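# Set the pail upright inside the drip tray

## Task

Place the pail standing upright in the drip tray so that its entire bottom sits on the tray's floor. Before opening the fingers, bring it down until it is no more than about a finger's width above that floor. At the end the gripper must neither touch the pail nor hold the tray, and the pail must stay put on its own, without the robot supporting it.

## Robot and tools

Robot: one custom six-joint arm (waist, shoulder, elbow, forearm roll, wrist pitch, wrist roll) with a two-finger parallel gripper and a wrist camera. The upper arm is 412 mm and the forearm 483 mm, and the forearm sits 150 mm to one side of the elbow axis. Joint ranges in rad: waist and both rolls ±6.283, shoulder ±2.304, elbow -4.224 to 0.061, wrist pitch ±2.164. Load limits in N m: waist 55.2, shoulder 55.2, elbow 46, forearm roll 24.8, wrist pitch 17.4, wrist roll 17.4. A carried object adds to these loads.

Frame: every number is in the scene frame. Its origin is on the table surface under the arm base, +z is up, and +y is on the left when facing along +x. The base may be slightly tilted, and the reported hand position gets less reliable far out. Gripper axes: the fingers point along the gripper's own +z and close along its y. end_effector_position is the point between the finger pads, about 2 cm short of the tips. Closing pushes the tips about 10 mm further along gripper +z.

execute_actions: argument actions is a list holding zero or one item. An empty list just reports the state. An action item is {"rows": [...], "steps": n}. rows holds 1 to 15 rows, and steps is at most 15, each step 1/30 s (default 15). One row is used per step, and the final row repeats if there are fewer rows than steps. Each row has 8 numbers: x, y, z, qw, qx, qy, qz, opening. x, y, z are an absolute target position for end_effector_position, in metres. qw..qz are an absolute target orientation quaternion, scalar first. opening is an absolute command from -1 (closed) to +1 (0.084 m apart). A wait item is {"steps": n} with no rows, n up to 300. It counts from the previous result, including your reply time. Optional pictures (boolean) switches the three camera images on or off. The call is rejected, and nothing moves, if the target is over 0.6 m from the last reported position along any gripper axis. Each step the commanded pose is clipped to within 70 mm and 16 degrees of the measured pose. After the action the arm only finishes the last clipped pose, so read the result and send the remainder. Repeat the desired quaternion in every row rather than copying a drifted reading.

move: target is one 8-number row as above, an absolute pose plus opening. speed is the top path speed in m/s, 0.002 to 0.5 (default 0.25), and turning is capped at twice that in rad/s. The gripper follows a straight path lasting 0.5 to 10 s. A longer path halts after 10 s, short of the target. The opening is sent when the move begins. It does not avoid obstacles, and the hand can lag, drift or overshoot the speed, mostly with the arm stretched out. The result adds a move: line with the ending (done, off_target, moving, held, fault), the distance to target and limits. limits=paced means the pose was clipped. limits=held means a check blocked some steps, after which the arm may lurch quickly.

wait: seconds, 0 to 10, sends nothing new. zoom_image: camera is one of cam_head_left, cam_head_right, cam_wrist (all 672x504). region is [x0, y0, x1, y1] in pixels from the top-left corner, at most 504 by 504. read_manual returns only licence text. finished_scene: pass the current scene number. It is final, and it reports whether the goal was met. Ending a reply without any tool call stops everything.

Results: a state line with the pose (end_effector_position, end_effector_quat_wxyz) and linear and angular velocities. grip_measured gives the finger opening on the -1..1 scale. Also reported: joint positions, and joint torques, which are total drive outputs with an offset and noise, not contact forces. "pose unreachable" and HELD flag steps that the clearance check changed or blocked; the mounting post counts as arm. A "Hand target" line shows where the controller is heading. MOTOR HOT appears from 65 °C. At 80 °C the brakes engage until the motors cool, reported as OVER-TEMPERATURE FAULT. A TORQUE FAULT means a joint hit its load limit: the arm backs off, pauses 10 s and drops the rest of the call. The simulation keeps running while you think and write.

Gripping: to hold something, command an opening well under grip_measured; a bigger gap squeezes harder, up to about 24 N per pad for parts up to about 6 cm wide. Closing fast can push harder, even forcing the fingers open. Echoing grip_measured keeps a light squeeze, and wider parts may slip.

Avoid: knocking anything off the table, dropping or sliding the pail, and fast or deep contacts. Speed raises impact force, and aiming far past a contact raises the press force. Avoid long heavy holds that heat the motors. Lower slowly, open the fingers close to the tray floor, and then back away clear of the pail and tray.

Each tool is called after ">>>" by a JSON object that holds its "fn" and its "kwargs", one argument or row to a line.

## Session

>>> {"fn": "execute_actions", "kwargs": {
  "actions": []
}}

Scene clock: 0.00 s of 4800.00 s.
end_effector_position=(+0.3764, +0.0919, +0.2728) grip_measured=+1.00 end_effector_quat_wxyz=(+0.634, +0.025, +0.773, -0.029) end_effector_velocity=(+0.000, +0.001, +0.000) end_effector_angular_velocity=(-0.000, -0.000, +0.002)
Joint positions: [ 0.5   -0.121 -0.033 -2.446 -1.48   0.114  0.084]
Joint velocities: [ 0.001 -0.    -0.001 -0.001 -0.    -0.001  0.   ]
Joint torques (N m, as the arm reports them, + toward a larger angle): no reading
Hand target: +0.376, +0.092, +0.273; +0.634, +0.025, +0.773, -0.029

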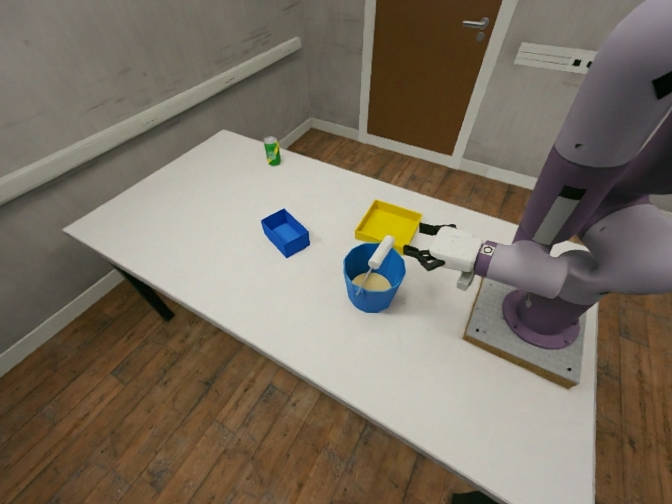

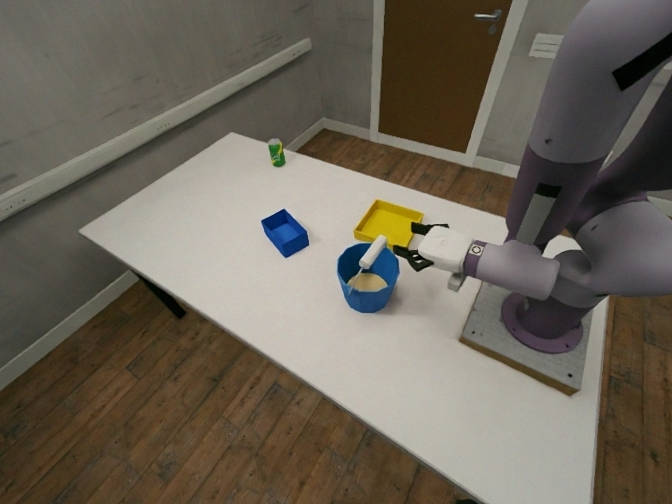

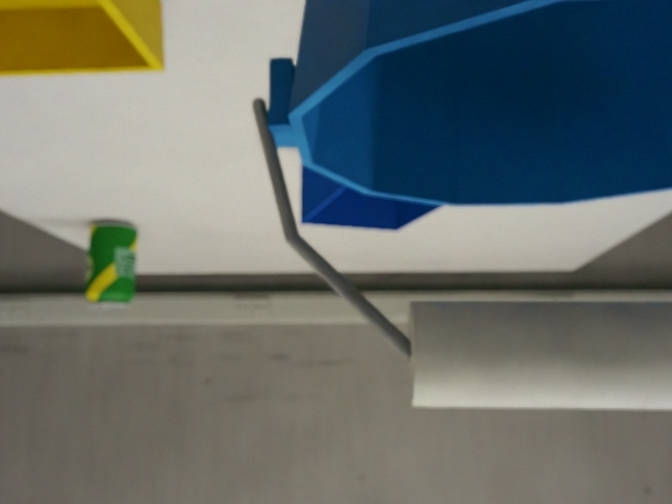

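>>> {"fn": "move", "kwargs": {
  "target": [0.376,0.09,0.48,0.634,0.025,0.773,-0.029,1],
  "speed": 0.3
}}

>>> {"fn": "move", "kwargs": {
  "target": [0.55,0.03,0.55,0,0,1,0,1],
  "speed": 0.3
}}

Scene clock: 4.50 s of 4800.00 s.
end_effector_position=(+0.3763, +0.0918, +0.2756) grip_measured=+1.00 end_effector_quat_wxyz=(+0.633, +0.025, +0.773, -0.029) end_effector_velocity=(-0.000, +0.001, -0.000) end_effector_angular_velocity=(+0.000, +0.001, +0.002)
Joint positions: [ 0.499 -0.1   -0.028 -2.445 -1.466  0.102  0.084]
Joint velocities: [ 0.001 -0.    -0.    -0.001  0.     0.     0.   ]
Joint torques (N m, as the arm reports them, + toward a larger angle): [ 3.33 11.2  -6.21 -1.37 -1.17 -0.39]
Hand target: +0.376, +0.092, +0.276; +0.633, +0.025, +0.773, -0.029
Off the commanded pose: 0.204 m, 0 deg; position clipped at the last step of the last action.
After step 90, 0.47 s passed at rest.
move: held; limits=paced,held; held on 27 of 31 steps, including the last
pose unreachable: on one or more control steps of this call an arm could not follow its commanded pose, so it was not sent that pose on those steps. On the call's last step it was still not sent that pose. It may still have moved: this result reports where it is.
cause: the commanded pose would bring two parts of the arm too close to each other (joints 3 (elbow) and 4 (forearm roll) lie between them).

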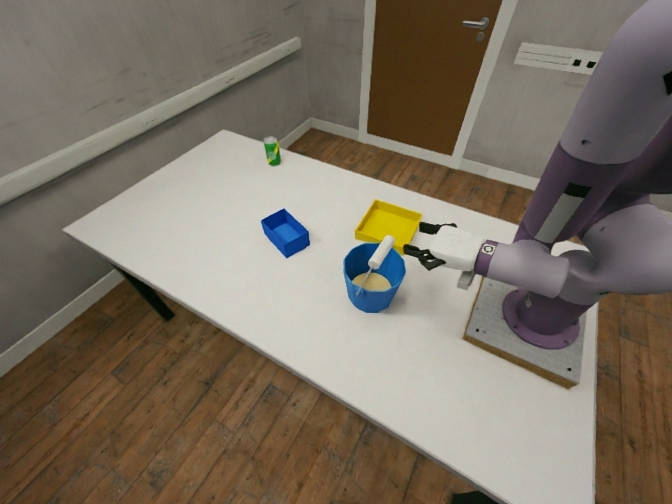

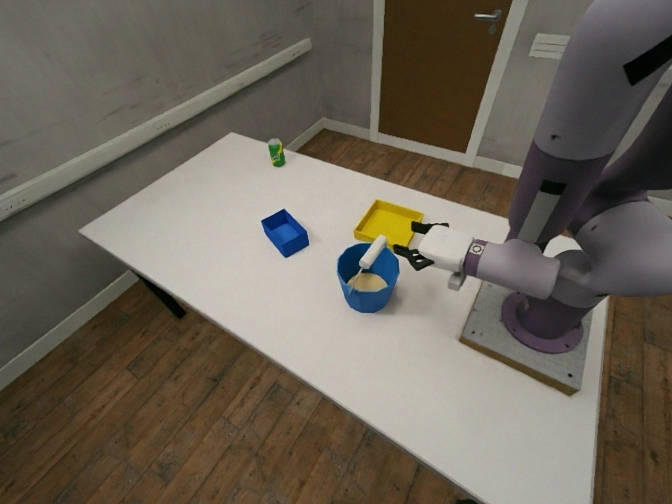

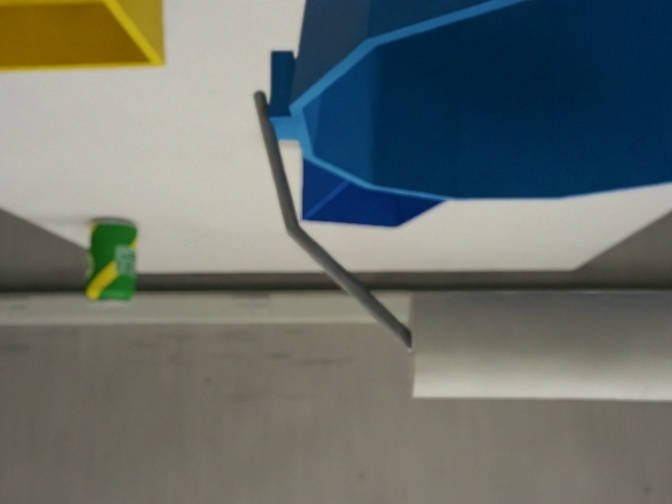

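Scene clock: 9.00 s of 4800.00 s.
end_effector_position=(+0.5515, +0.0319, +0.5484) grip_measured=+1.00 end_effector_quat_wxyz=(+0.000, -0.001, +1.000, +0.004) end_effector_velocity=(+0.001, -0.000, -0.000) end_effector_angular_velocity=(-0.004, +0.010, +0.000)
Joint positions: [-0.172 -0.035 -1.278 -3.063  1.203 -0.065  0.084]
Joint velocities: [ 0.002 -0.007 -0.007 -0.005  0.009  0.004  0.   ]
Joint torques (N m, as the arm reports them, + toward a larger angle): [  1.62  24.52 -18.51  -1.86   0.47  -0.21]
Hand target: +0.552, +0.032, +0.548; -0.000, -0.001, +1.000, +0.004
Off the commanded pose: 0.003 m, 0 deg.
move: done; limits=paced

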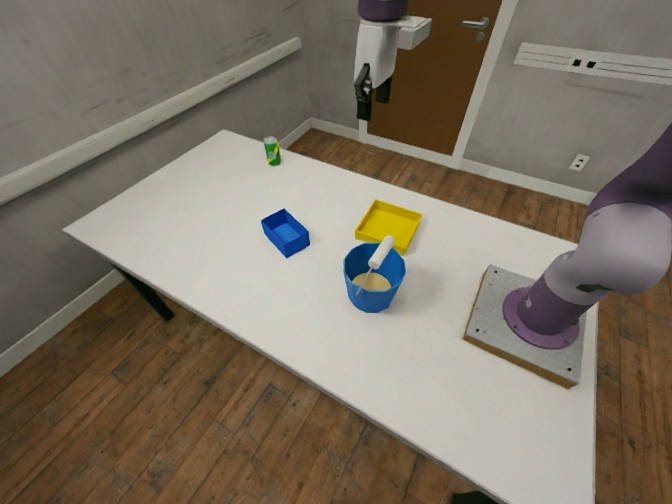

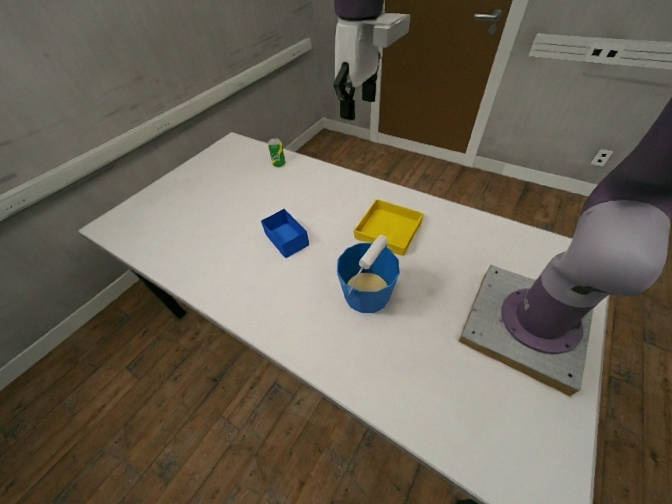

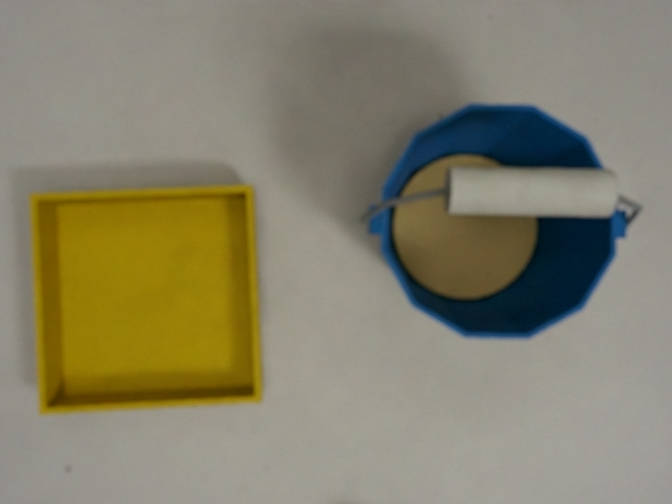

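>>> {"fn": "move", "kwargs": {
  "target": [0.452,0.127,0.33,0,-0.695,0.719,0,1],
  "speed": 0.4
}}

Scene clock: 15.77 s of 4800.00 s.
end_effector_position=(+0.4509, +0.1266, +0.3306) grip_measured=+1.00 end_effector_quat_wxyz=(+0.001, +0.694, -0.720, +0.001) end_effector_velocity=(-0.001, +0.001, -0.002) end_effector_angular_velocity=(+0.003, +0.000, +0.008)
Joint positions: [ 0.076  0.031 -0.769 -3.064  0.746 -1.378  0.084]
Joint velocities: [ 0.001 -0.001  0.003  0.004 -0.004 -0.01   0.   ]
Joint torques (N m, as the arm reports them, + toward a larger angle): [  3.15  19.57 -17.74  -2.16   0.55  -0.12]
Hand target: +0.451, +0.127, +0.330; +0.001, +0.695, -0.719, +0.000
Off the commanded pose: 0.001 m, 0 deg.
After step 90, 1.30 s passed at rest.
move: done

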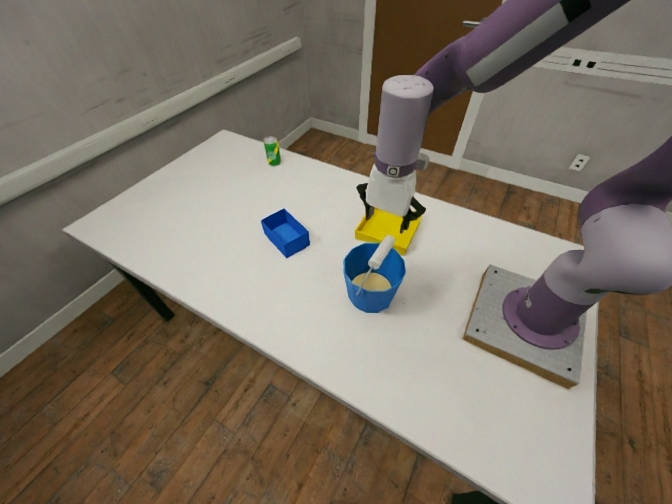

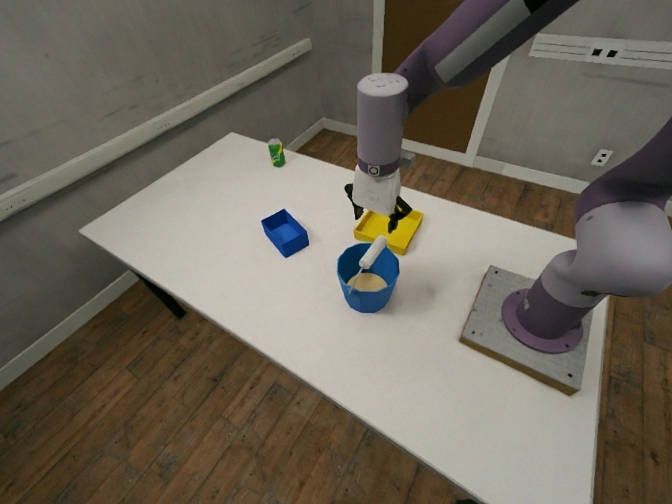

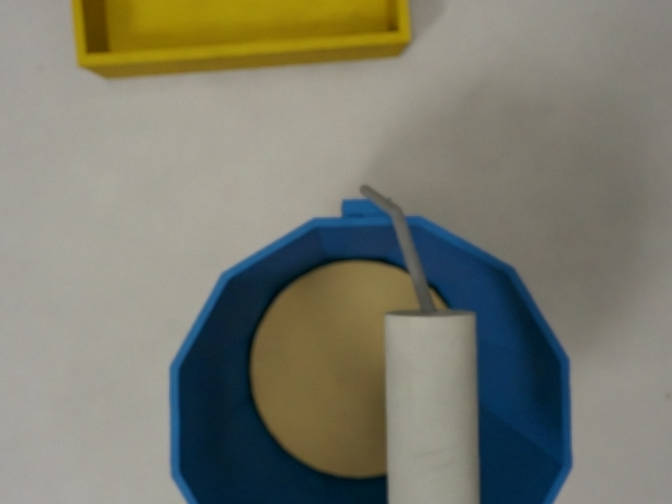

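>>> {"fn": "move", "kwargs": {
  "target": [0.448,0.132,0.223,0,-0.695,0.719,0,1],
  "speed": 0.1
}}

Scene clock: 20.13 s of 4800.00 s.
end_effector_position=(+0.4476, +0.1317, +0.2235) grip_measured=+1.00 end_effector_quat_wxyz=(+0.000, +0.695, -0.719, +0.000) end_effector_velocity=(-0.000, +0.000, -0.002) end_effector_angular_velocity=(-0.000, +0.001, -0.001)
Joint positions: [ 0.101 -0.146 -0.701 -3.033  0.5   -1.392  0.084]
Joint velocities: [ 0.001 -0.004  0.001  0.    -0.004  0.001 -0.   ]
Joint torques (N m, as the arm reports them, + toward a larger angle): [  2.41  22.71 -14.69  -2.05   0.52  -0.36]
Hand target: +0.447, +0.132, +0.223; +0.000, +0.695, -0.719, +0.000
Off the commanded pose: 0.001 m, 0 deg.
move: done

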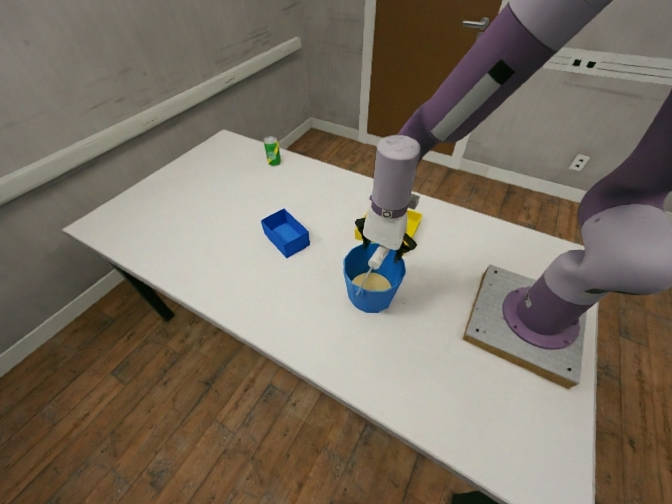

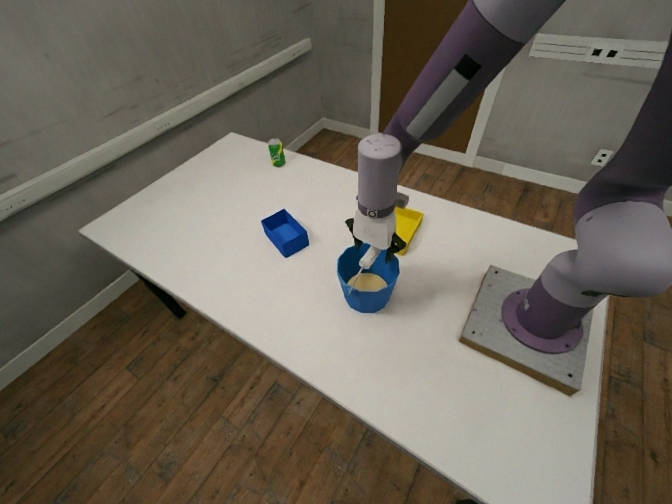

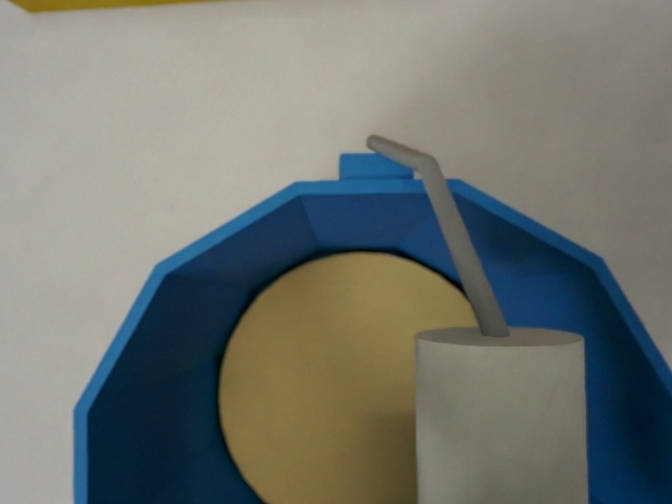

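>>> {"fn": "move", "kwargs": {
  "target": [0.448,0.132,0.223,0,-0.695,0.719,0,-1]
}}

>>> {"fn": "move", "kwargs": {
  "target": [0.448,0.132,0.31,0,-0.695,0.719,0,-1],
  "speed": 0.05
}}

Scene clock: 23.07 s of 4800.00 s.
end_effector_position=(+0.4480, +0.1320, +0.2231) grip_measured=-0.31 end_effector_quat_wxyz=(+0.000, +0.695, -0.719, -0.000) end_effector_velocity=(+0.000, -0.000, -0.000) end_effector_angular_velocity=(-0.000, -0.000, -0.002)
Joint positions: [ 0.101 -0.148 -0.702 -3.032  0.5   -1.394  0.031]
Joint velocities: [ 0.    -0.001  0.    -0.    -0.001  0.002  0.   ]
Joint torques (N m, as the arm reports them, + toward a larger angle): [  1.67  21.68 -14.43  -1.19  -0.16  -0.17]
Hand target: +0.448, +0.132, +0.223; +0.000, +0.695, -0.719, +0.000
Off the commanded pose: 0.000 m, 0 deg.
move: done

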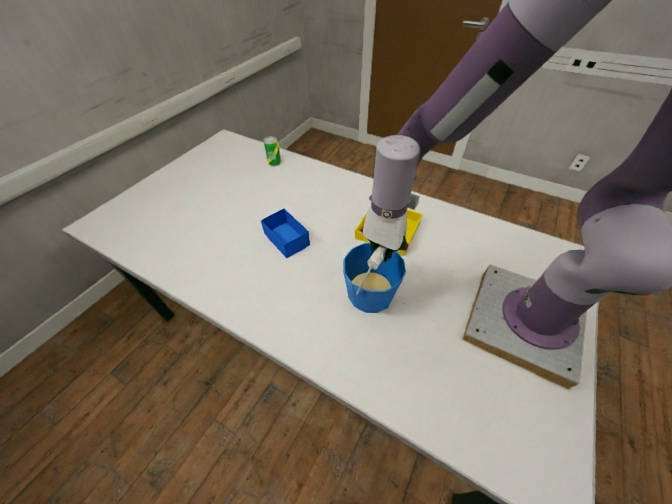

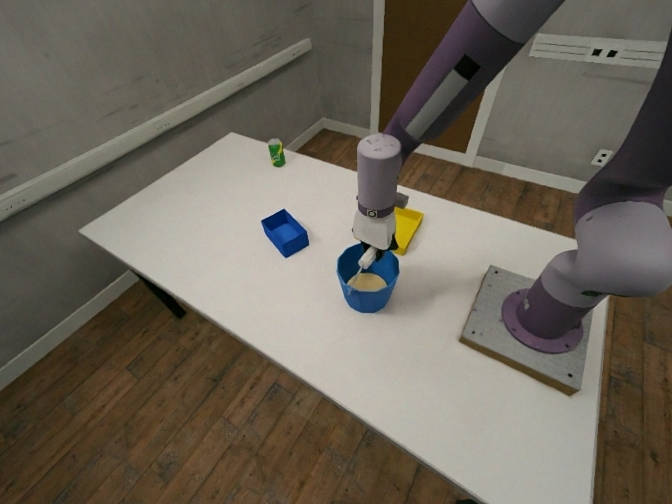

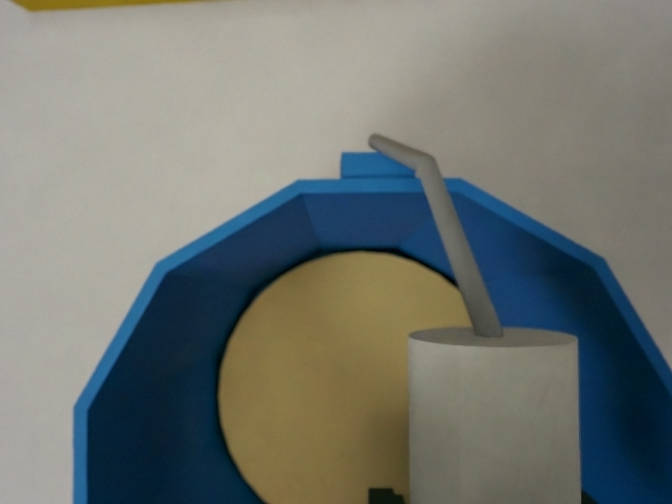

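Scene clock: 25.13 s of 4800.00 s.
end_effector_position=(+0.4483, +0.1322, +0.3096) grip_measured=-0.31 end_effector_quat_wxyz=(-0.000, +0.695, -0.719, -0.000) end_effector_velocity=(-0.000, +0.000, +0.001) end_effector_angular_velocity=(+0.000, +0.001, +0.001)
Joint positions: [ 0.091  0.004 -0.749 -3.058  0.699 -1.372  0.031]
Joint velocities: [ 0.001  0.002 -0.001  0.     0.004  0.    -0.   ]
Joint torques (N m, as the arm reports them, + toward a larger angle): [  1.47  22.65 -19.72  -2.12   0.44  -0.16]
Hand target: +0.448, +0.132, +0.310; -0.000, +0.695, -0.719, -0.000
Off the commanded pose: 0.001 m, 0 deg.
move: done

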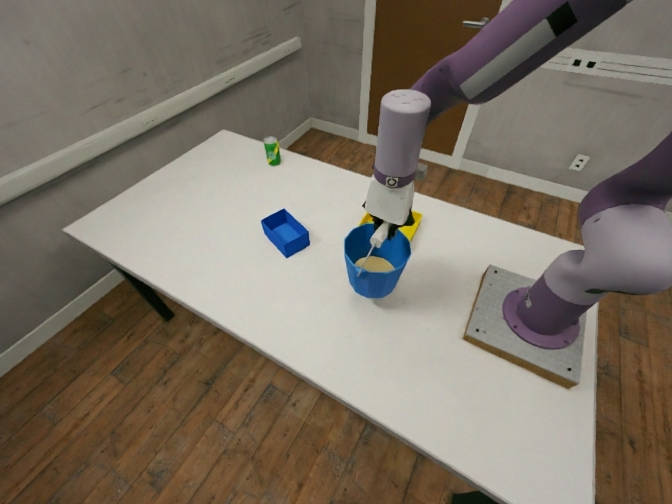

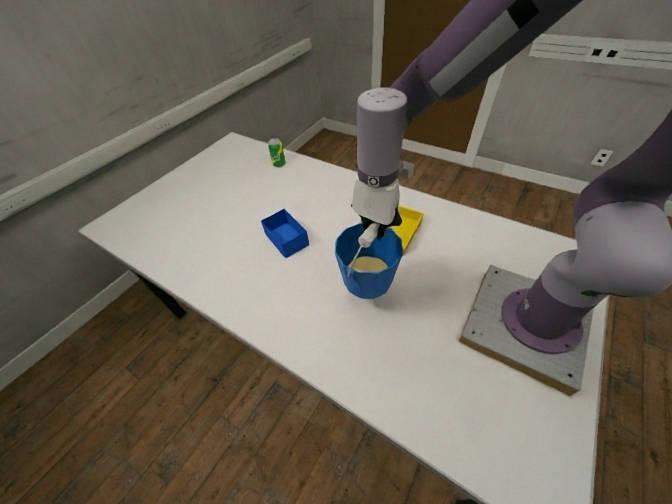

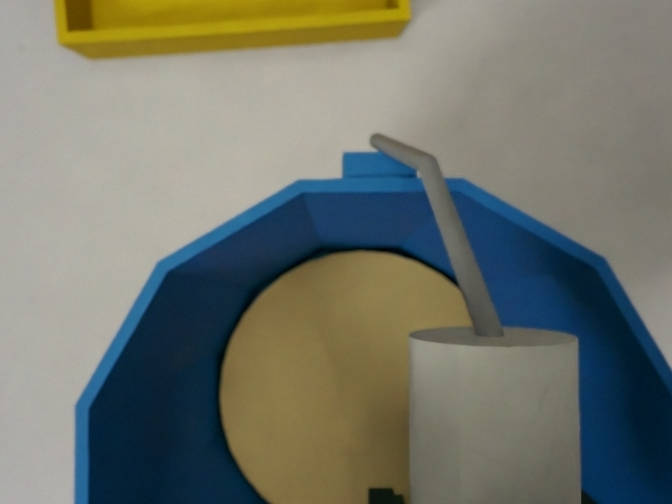

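>>> {"fn": "move", "kwargs": {
  "target": [0.522,-0.17,0.31,0,-0.695,0.719,0,-1],
  "speed": 0.15
}}

Scene clock: 29.43 s of 4800.00 s.
end_effector_position=(+0.5222, -0.1692, +0.3097) grip_measured=-0.31 end_effector_quat_wxyz=(-0.001, +0.695, -0.719, -0.000) end_effector_velocity=(-0.000, -0.001, -0.001) end_effector_angular_velocity=(+0.002, +0.003, +0.001)
Joint positions: [-0.521 -0.251 -0.996 -3.025  0.733 -2.007  0.031]
Joint velocities: [-0.003 -0.003 -0.002  0.     0.003 -0.004 -0.   ]
Joint torques (N m, as the arm reports them, + toward a larger angle): [  0.99  31.92 -19.48  -2.06   0.27  -0.17]
Hand target: +0.522, -0.169, +0.310; -0.001, +0.695, -0.719, -0.000
Off the commanded pose: 0.001 m, 0 deg.
move: done

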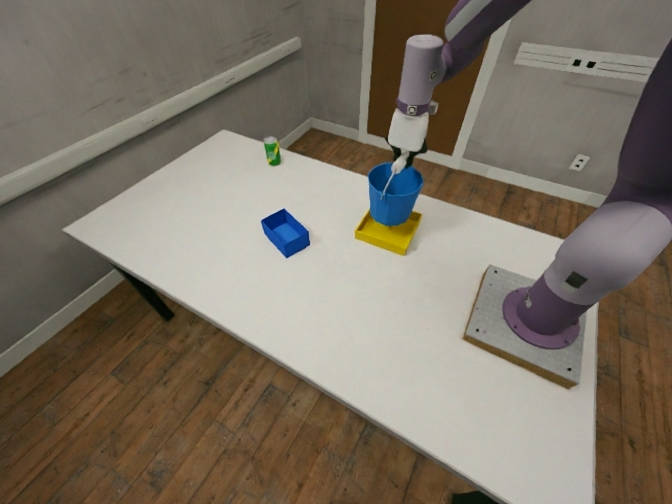

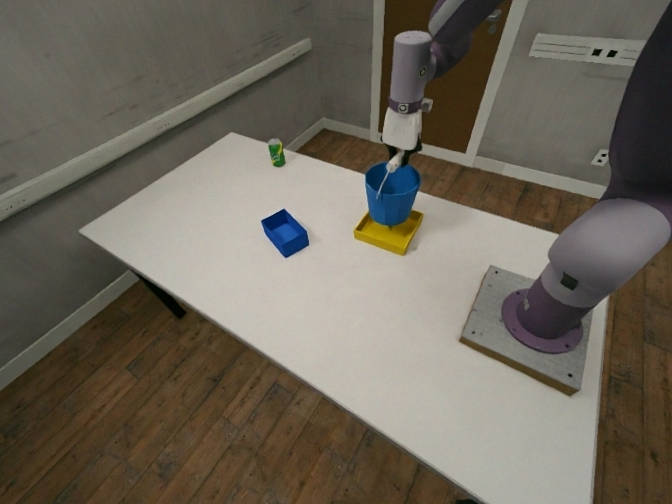

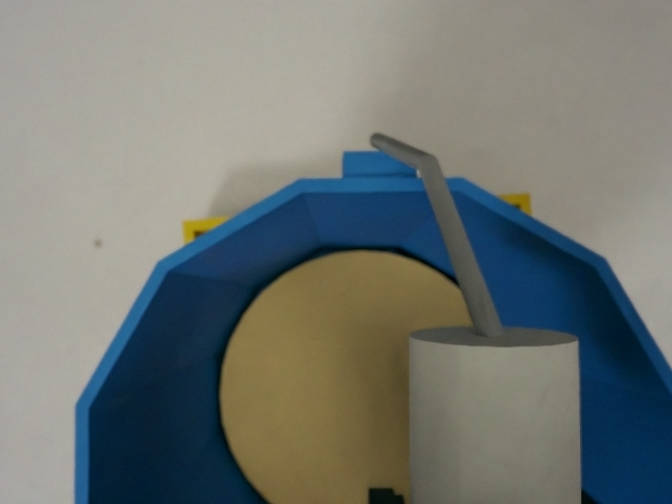

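>>> {"fn": "move", "kwargs": {
  "target": [0.514,-0.159,0.238,0,-0.695,0.719,0,-1],
  "speed": 0.05
}}

>>> {"fn": "move", "kwargs": {
  "target": [0.514,-0.159,0.231,0,-0.695,0.719,0,-1],
  "speed": 0.01
}}

Scene clock: 37.27 s of 4800.00 s.
end_effector_position=(+0.5137, -0.1590, +0.2384) grip_measured=-0.31 end_effector_quat_wxyz=(+0.000, +0.695, -0.719, +0.000) end_effector_velocity=(+0.000, +0.000, -0.001) end_effector_angular_velocity=(+0.000, -0.001, +0.000)
Joint positions: [-0.498 -0.33  -0.928 -3.006  0.585 -2.011  0.031]
Joint velocities: [ 0.001 -0.002  0.001  0.001 -0.003 -0.001  0.   ]
Joint torques (N m, as the arm reports them, + toward a larger angle): [  3.15  31.44 -17.89  -2.15   0.44  -0.34]
Hand target: +0.514, -0.159, +0.238; +0.000, +0.695, -0.719, +0.000
Off the commanded pose: 0.000 m, 0 deg.
After step 90, 3.03 s passed at rest.
move: done

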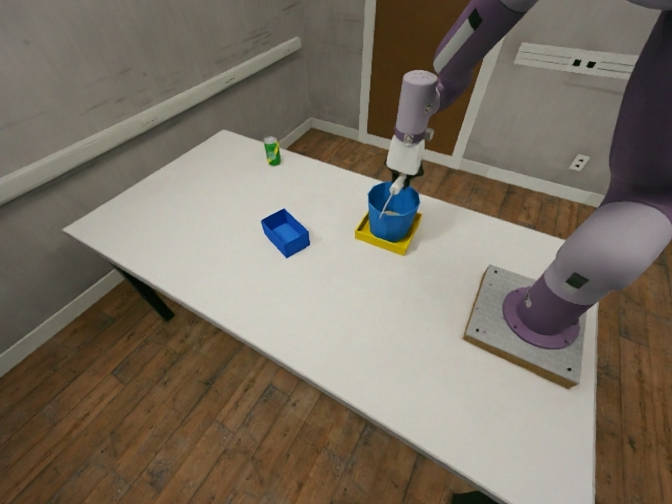

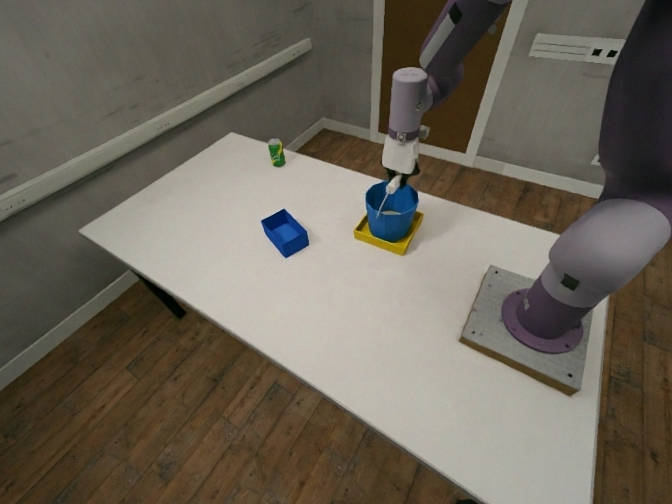

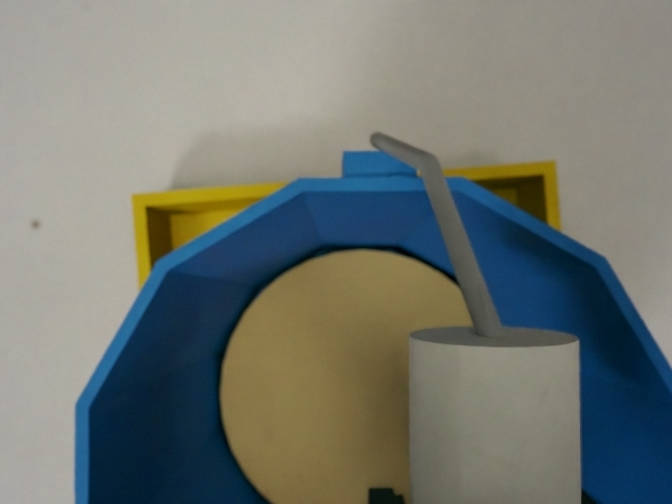

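Scene clock: 38.23 s of 4800.00 s.
end_effector_position=(+0.5140, -0.1590, +0.2311) grip_measured=-0.31 end_effector_quat_wxyz=(+0.000, +0.695, -0.719, -0.000) end_effector_velocity=(+0.001, +0.000, -0.001) end_effector_angular_velocity=(-0.000, -0.002, -0.001)
Joint positions: [-0.497 -0.343 -0.927 -3.002  0.571 -2.014  0.031]
Joint velocities: [ 0.001 -0.002 -0.001  0.002 -0.003  0.    -0.   ]
Joint torques (N m, as the arm reports them, + toward a larger angle): [  0.53  31.7  -18.31  -1.83   0.52  -0.19]
Hand target: +0.514, -0.159, +0.231; +0.000, +0.695, -0.719, +0.000
Off the commanded pose: 0.000 m, 0 deg.
move: done

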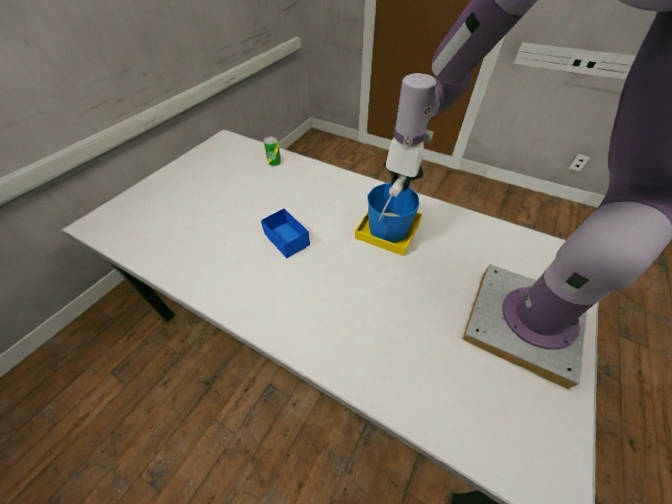

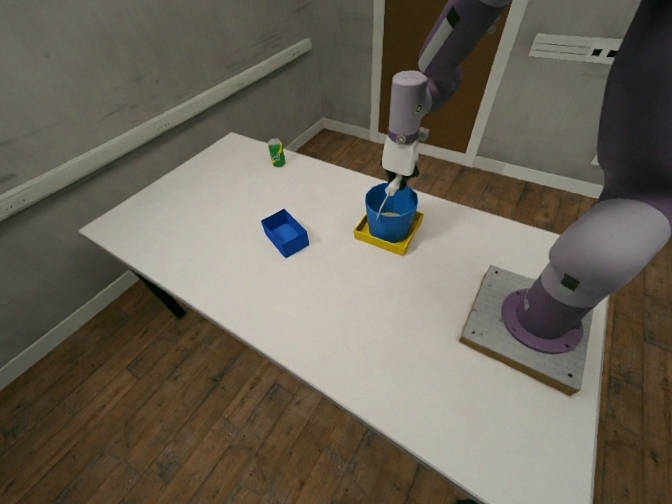

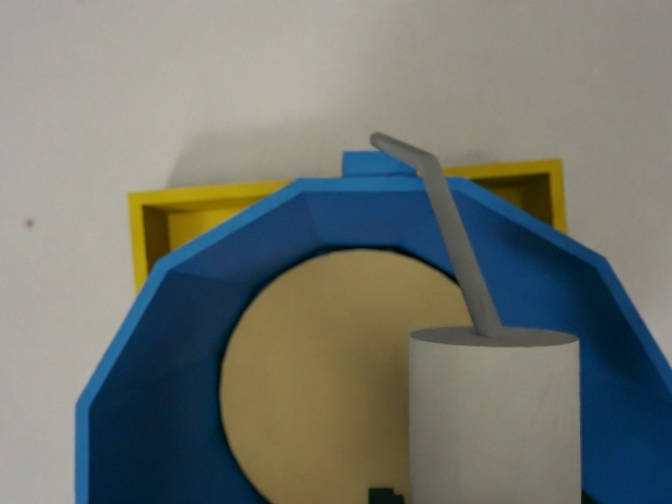

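>>> {"fn": "move", "kwargs": {
  "target": [0.514,-0.159,0.228,0,-0.695,0.719,0,-1],
  "speed": 0.008
}}

>>> {"fn": "move", "kwargs": {
  "target": [0.514,-0.159,0.228,0,-0.695,0.719,0,1]
}}

>>> {"fn": "move", "kwargs": {
  "target": [0.514,-0.159,0.34,0,-0.695,0.719,0,1],
  "speed": 0.2
}}

Scene clock: 41.63 s of 4800.00 s.
end_effector_position=(+0.5140, -0.1590, +0.2281) grip_measured=-0.31 end_effector_quat_wxyz=(+0.000, +0.695, -0.719, -0.000) end_effector_velocity=(+0.000, +0.000, -0.001) end_effector_angular_velocity=(-0.000, -0.000, -0.001)
Joint positions: [-0.496 -0.348 -0.926 -3.001  0.565 -2.015  0.031]
Joint velocities: [ 0.    -0.001  0.     0.    -0.002  0.001  0.   ]
Joint torques (N m, as the arm reports them, + toward a larger angle): [  0.36  30.92 -18.39  -2.05   0.48  -0.26]
Hand target: +0.514, -0.159, +0.228; +0.000, +0.695, -0.719, +0.000
Off the commanded pose: 0.000 m, 0 deg.
move: done

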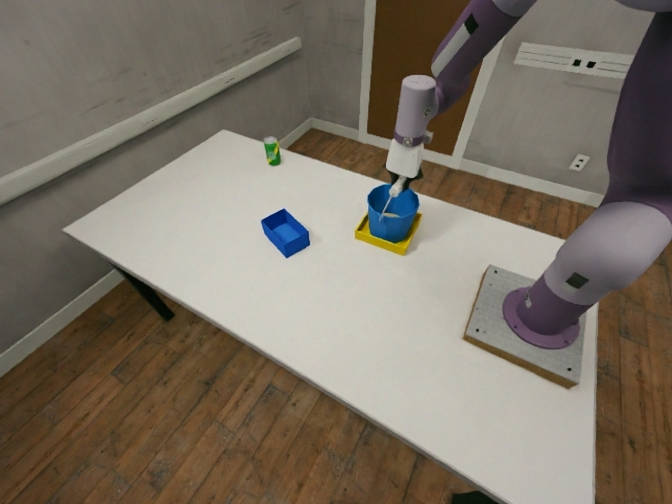

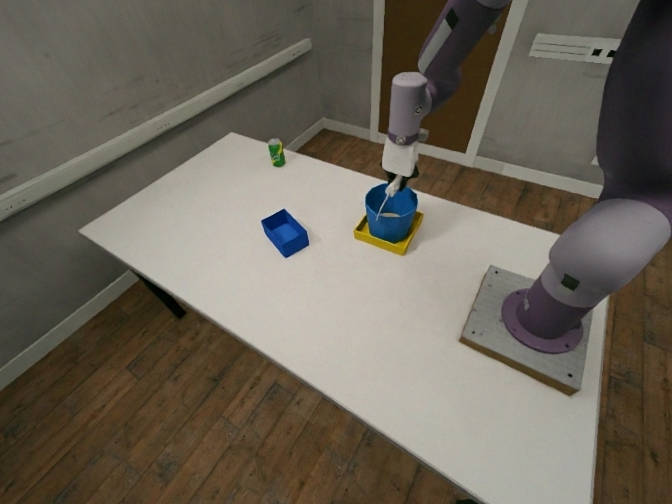

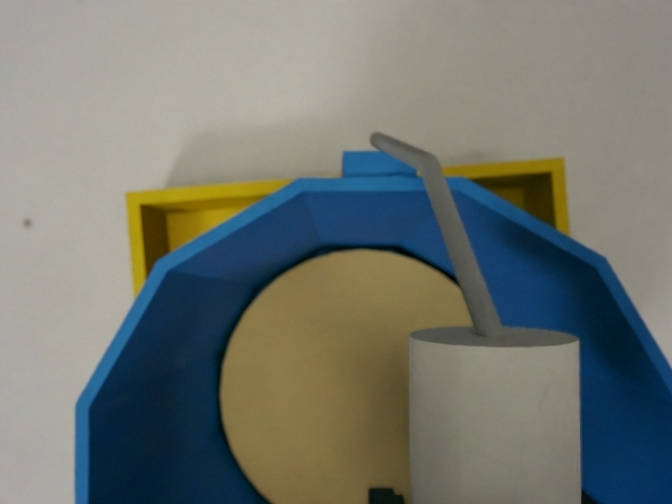

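Scene clock: 42.33 s of 4800.00 s.
end_effector_position=(+0.5140, -0.1590, +0.2280) grip_measured=+1.00 end_effector_quat_wxyz=(-0.000, +0.695, -0.719, +0.000) end_effector_velocity=(+0.000, -0.000, +0.000) end_effector_angular_velocity=(-0.000, -0.001, -0.001)
Joint positions: [-0.496 -0.348 -0.926 -3.001  0.565 -2.015  0.084]
Joint velocities: [-0.001 -0.    -0.001  0.    -0.001  0.    -0.   ]
Joint torques (N m, as the arm reports them, + toward a larger angle): [  0.78  27.76 -16.89  -1.78   0.57  -0.52]
Hand target: +0.514, -0.159, +0.228; +0.000, +0.695, -0.719, +0.000
Off the commanded pose: 0.000 m, 0 deg.
move: done

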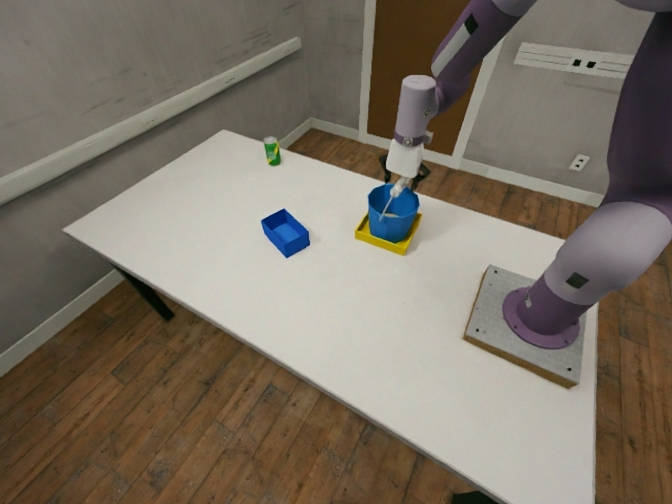

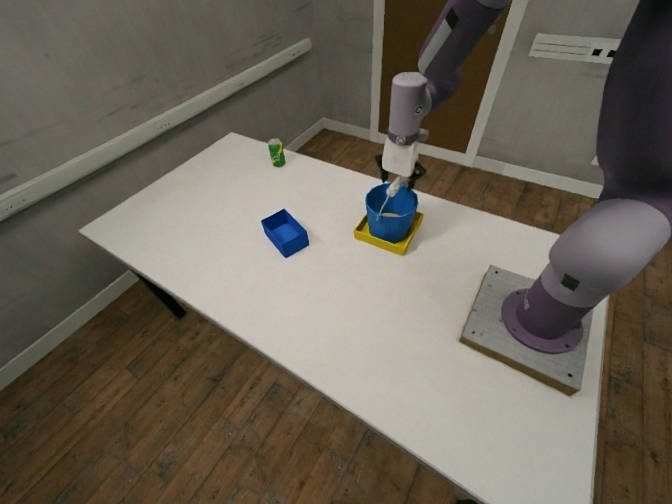

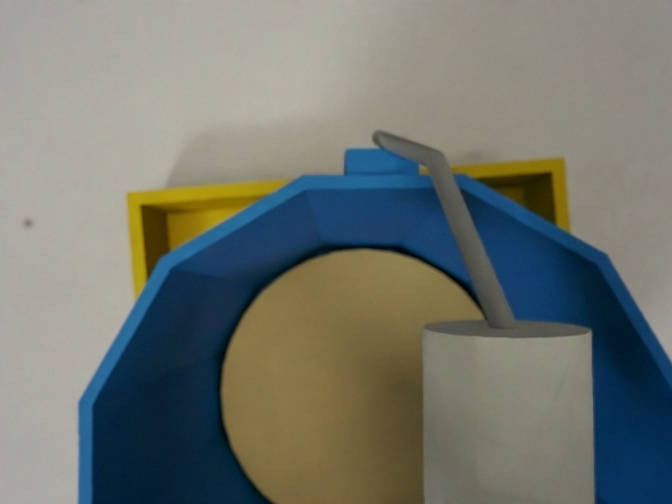

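Scene clock: 43.40 s of 4800.00 s.
end_effector_position=(+0.5144, -0.1590, +0.3394) grip_measured=+1.00 end_effector_quat_wxyz=(-0.000, +0.695, -0.719, -0.000) end_effector_velocity=(+0.001, -0.001, +0.003) end_effector_angular_velocity=(-0.002, -0.003, -0.002)
Joint positions: [-0.512 -0.19  -0.99  -3.034  0.788 -1.988  0.084]
Joint velocities: [-0.001  0.004 -0.002 -0.001  0.003  0.003 -0.   ]
Joint torques (N m, as the arm reports them, + toward a larger angle): [  1.41  24.52 -16.81  -1.84   0.39  -0.27]
Hand target: +0.515, -0.159, +0.340; -0.000, +0.695, -0.719, -0.000
Off the commanded pose: 0.001 m, 0 deg.
move: done

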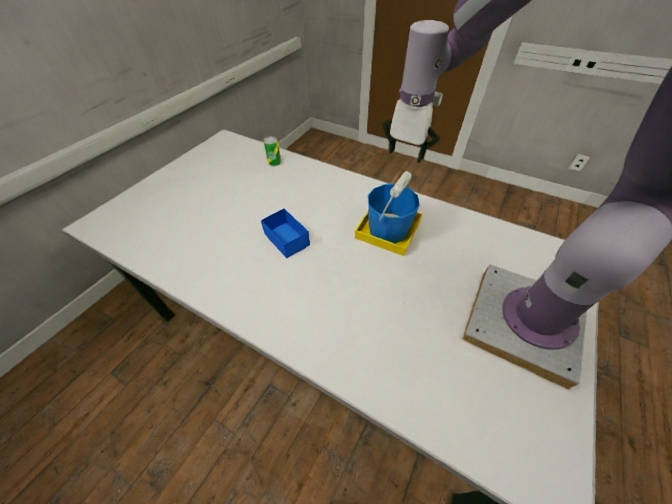

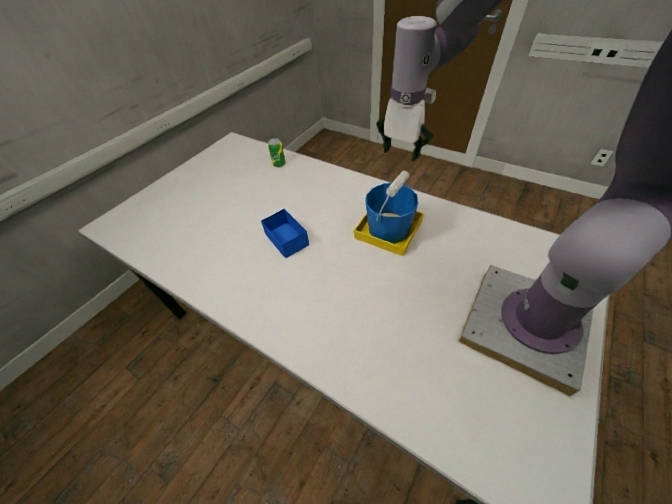

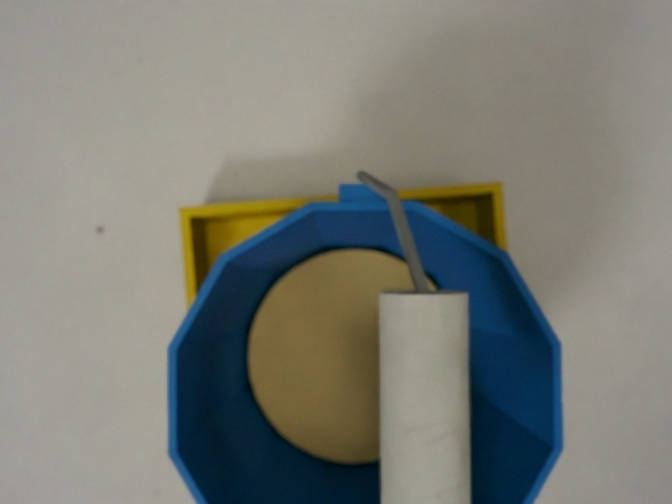

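>>> {"fn": "finished_scene", "kwargs": {
  "scene": 2
}}

The scene is finished: the task was done.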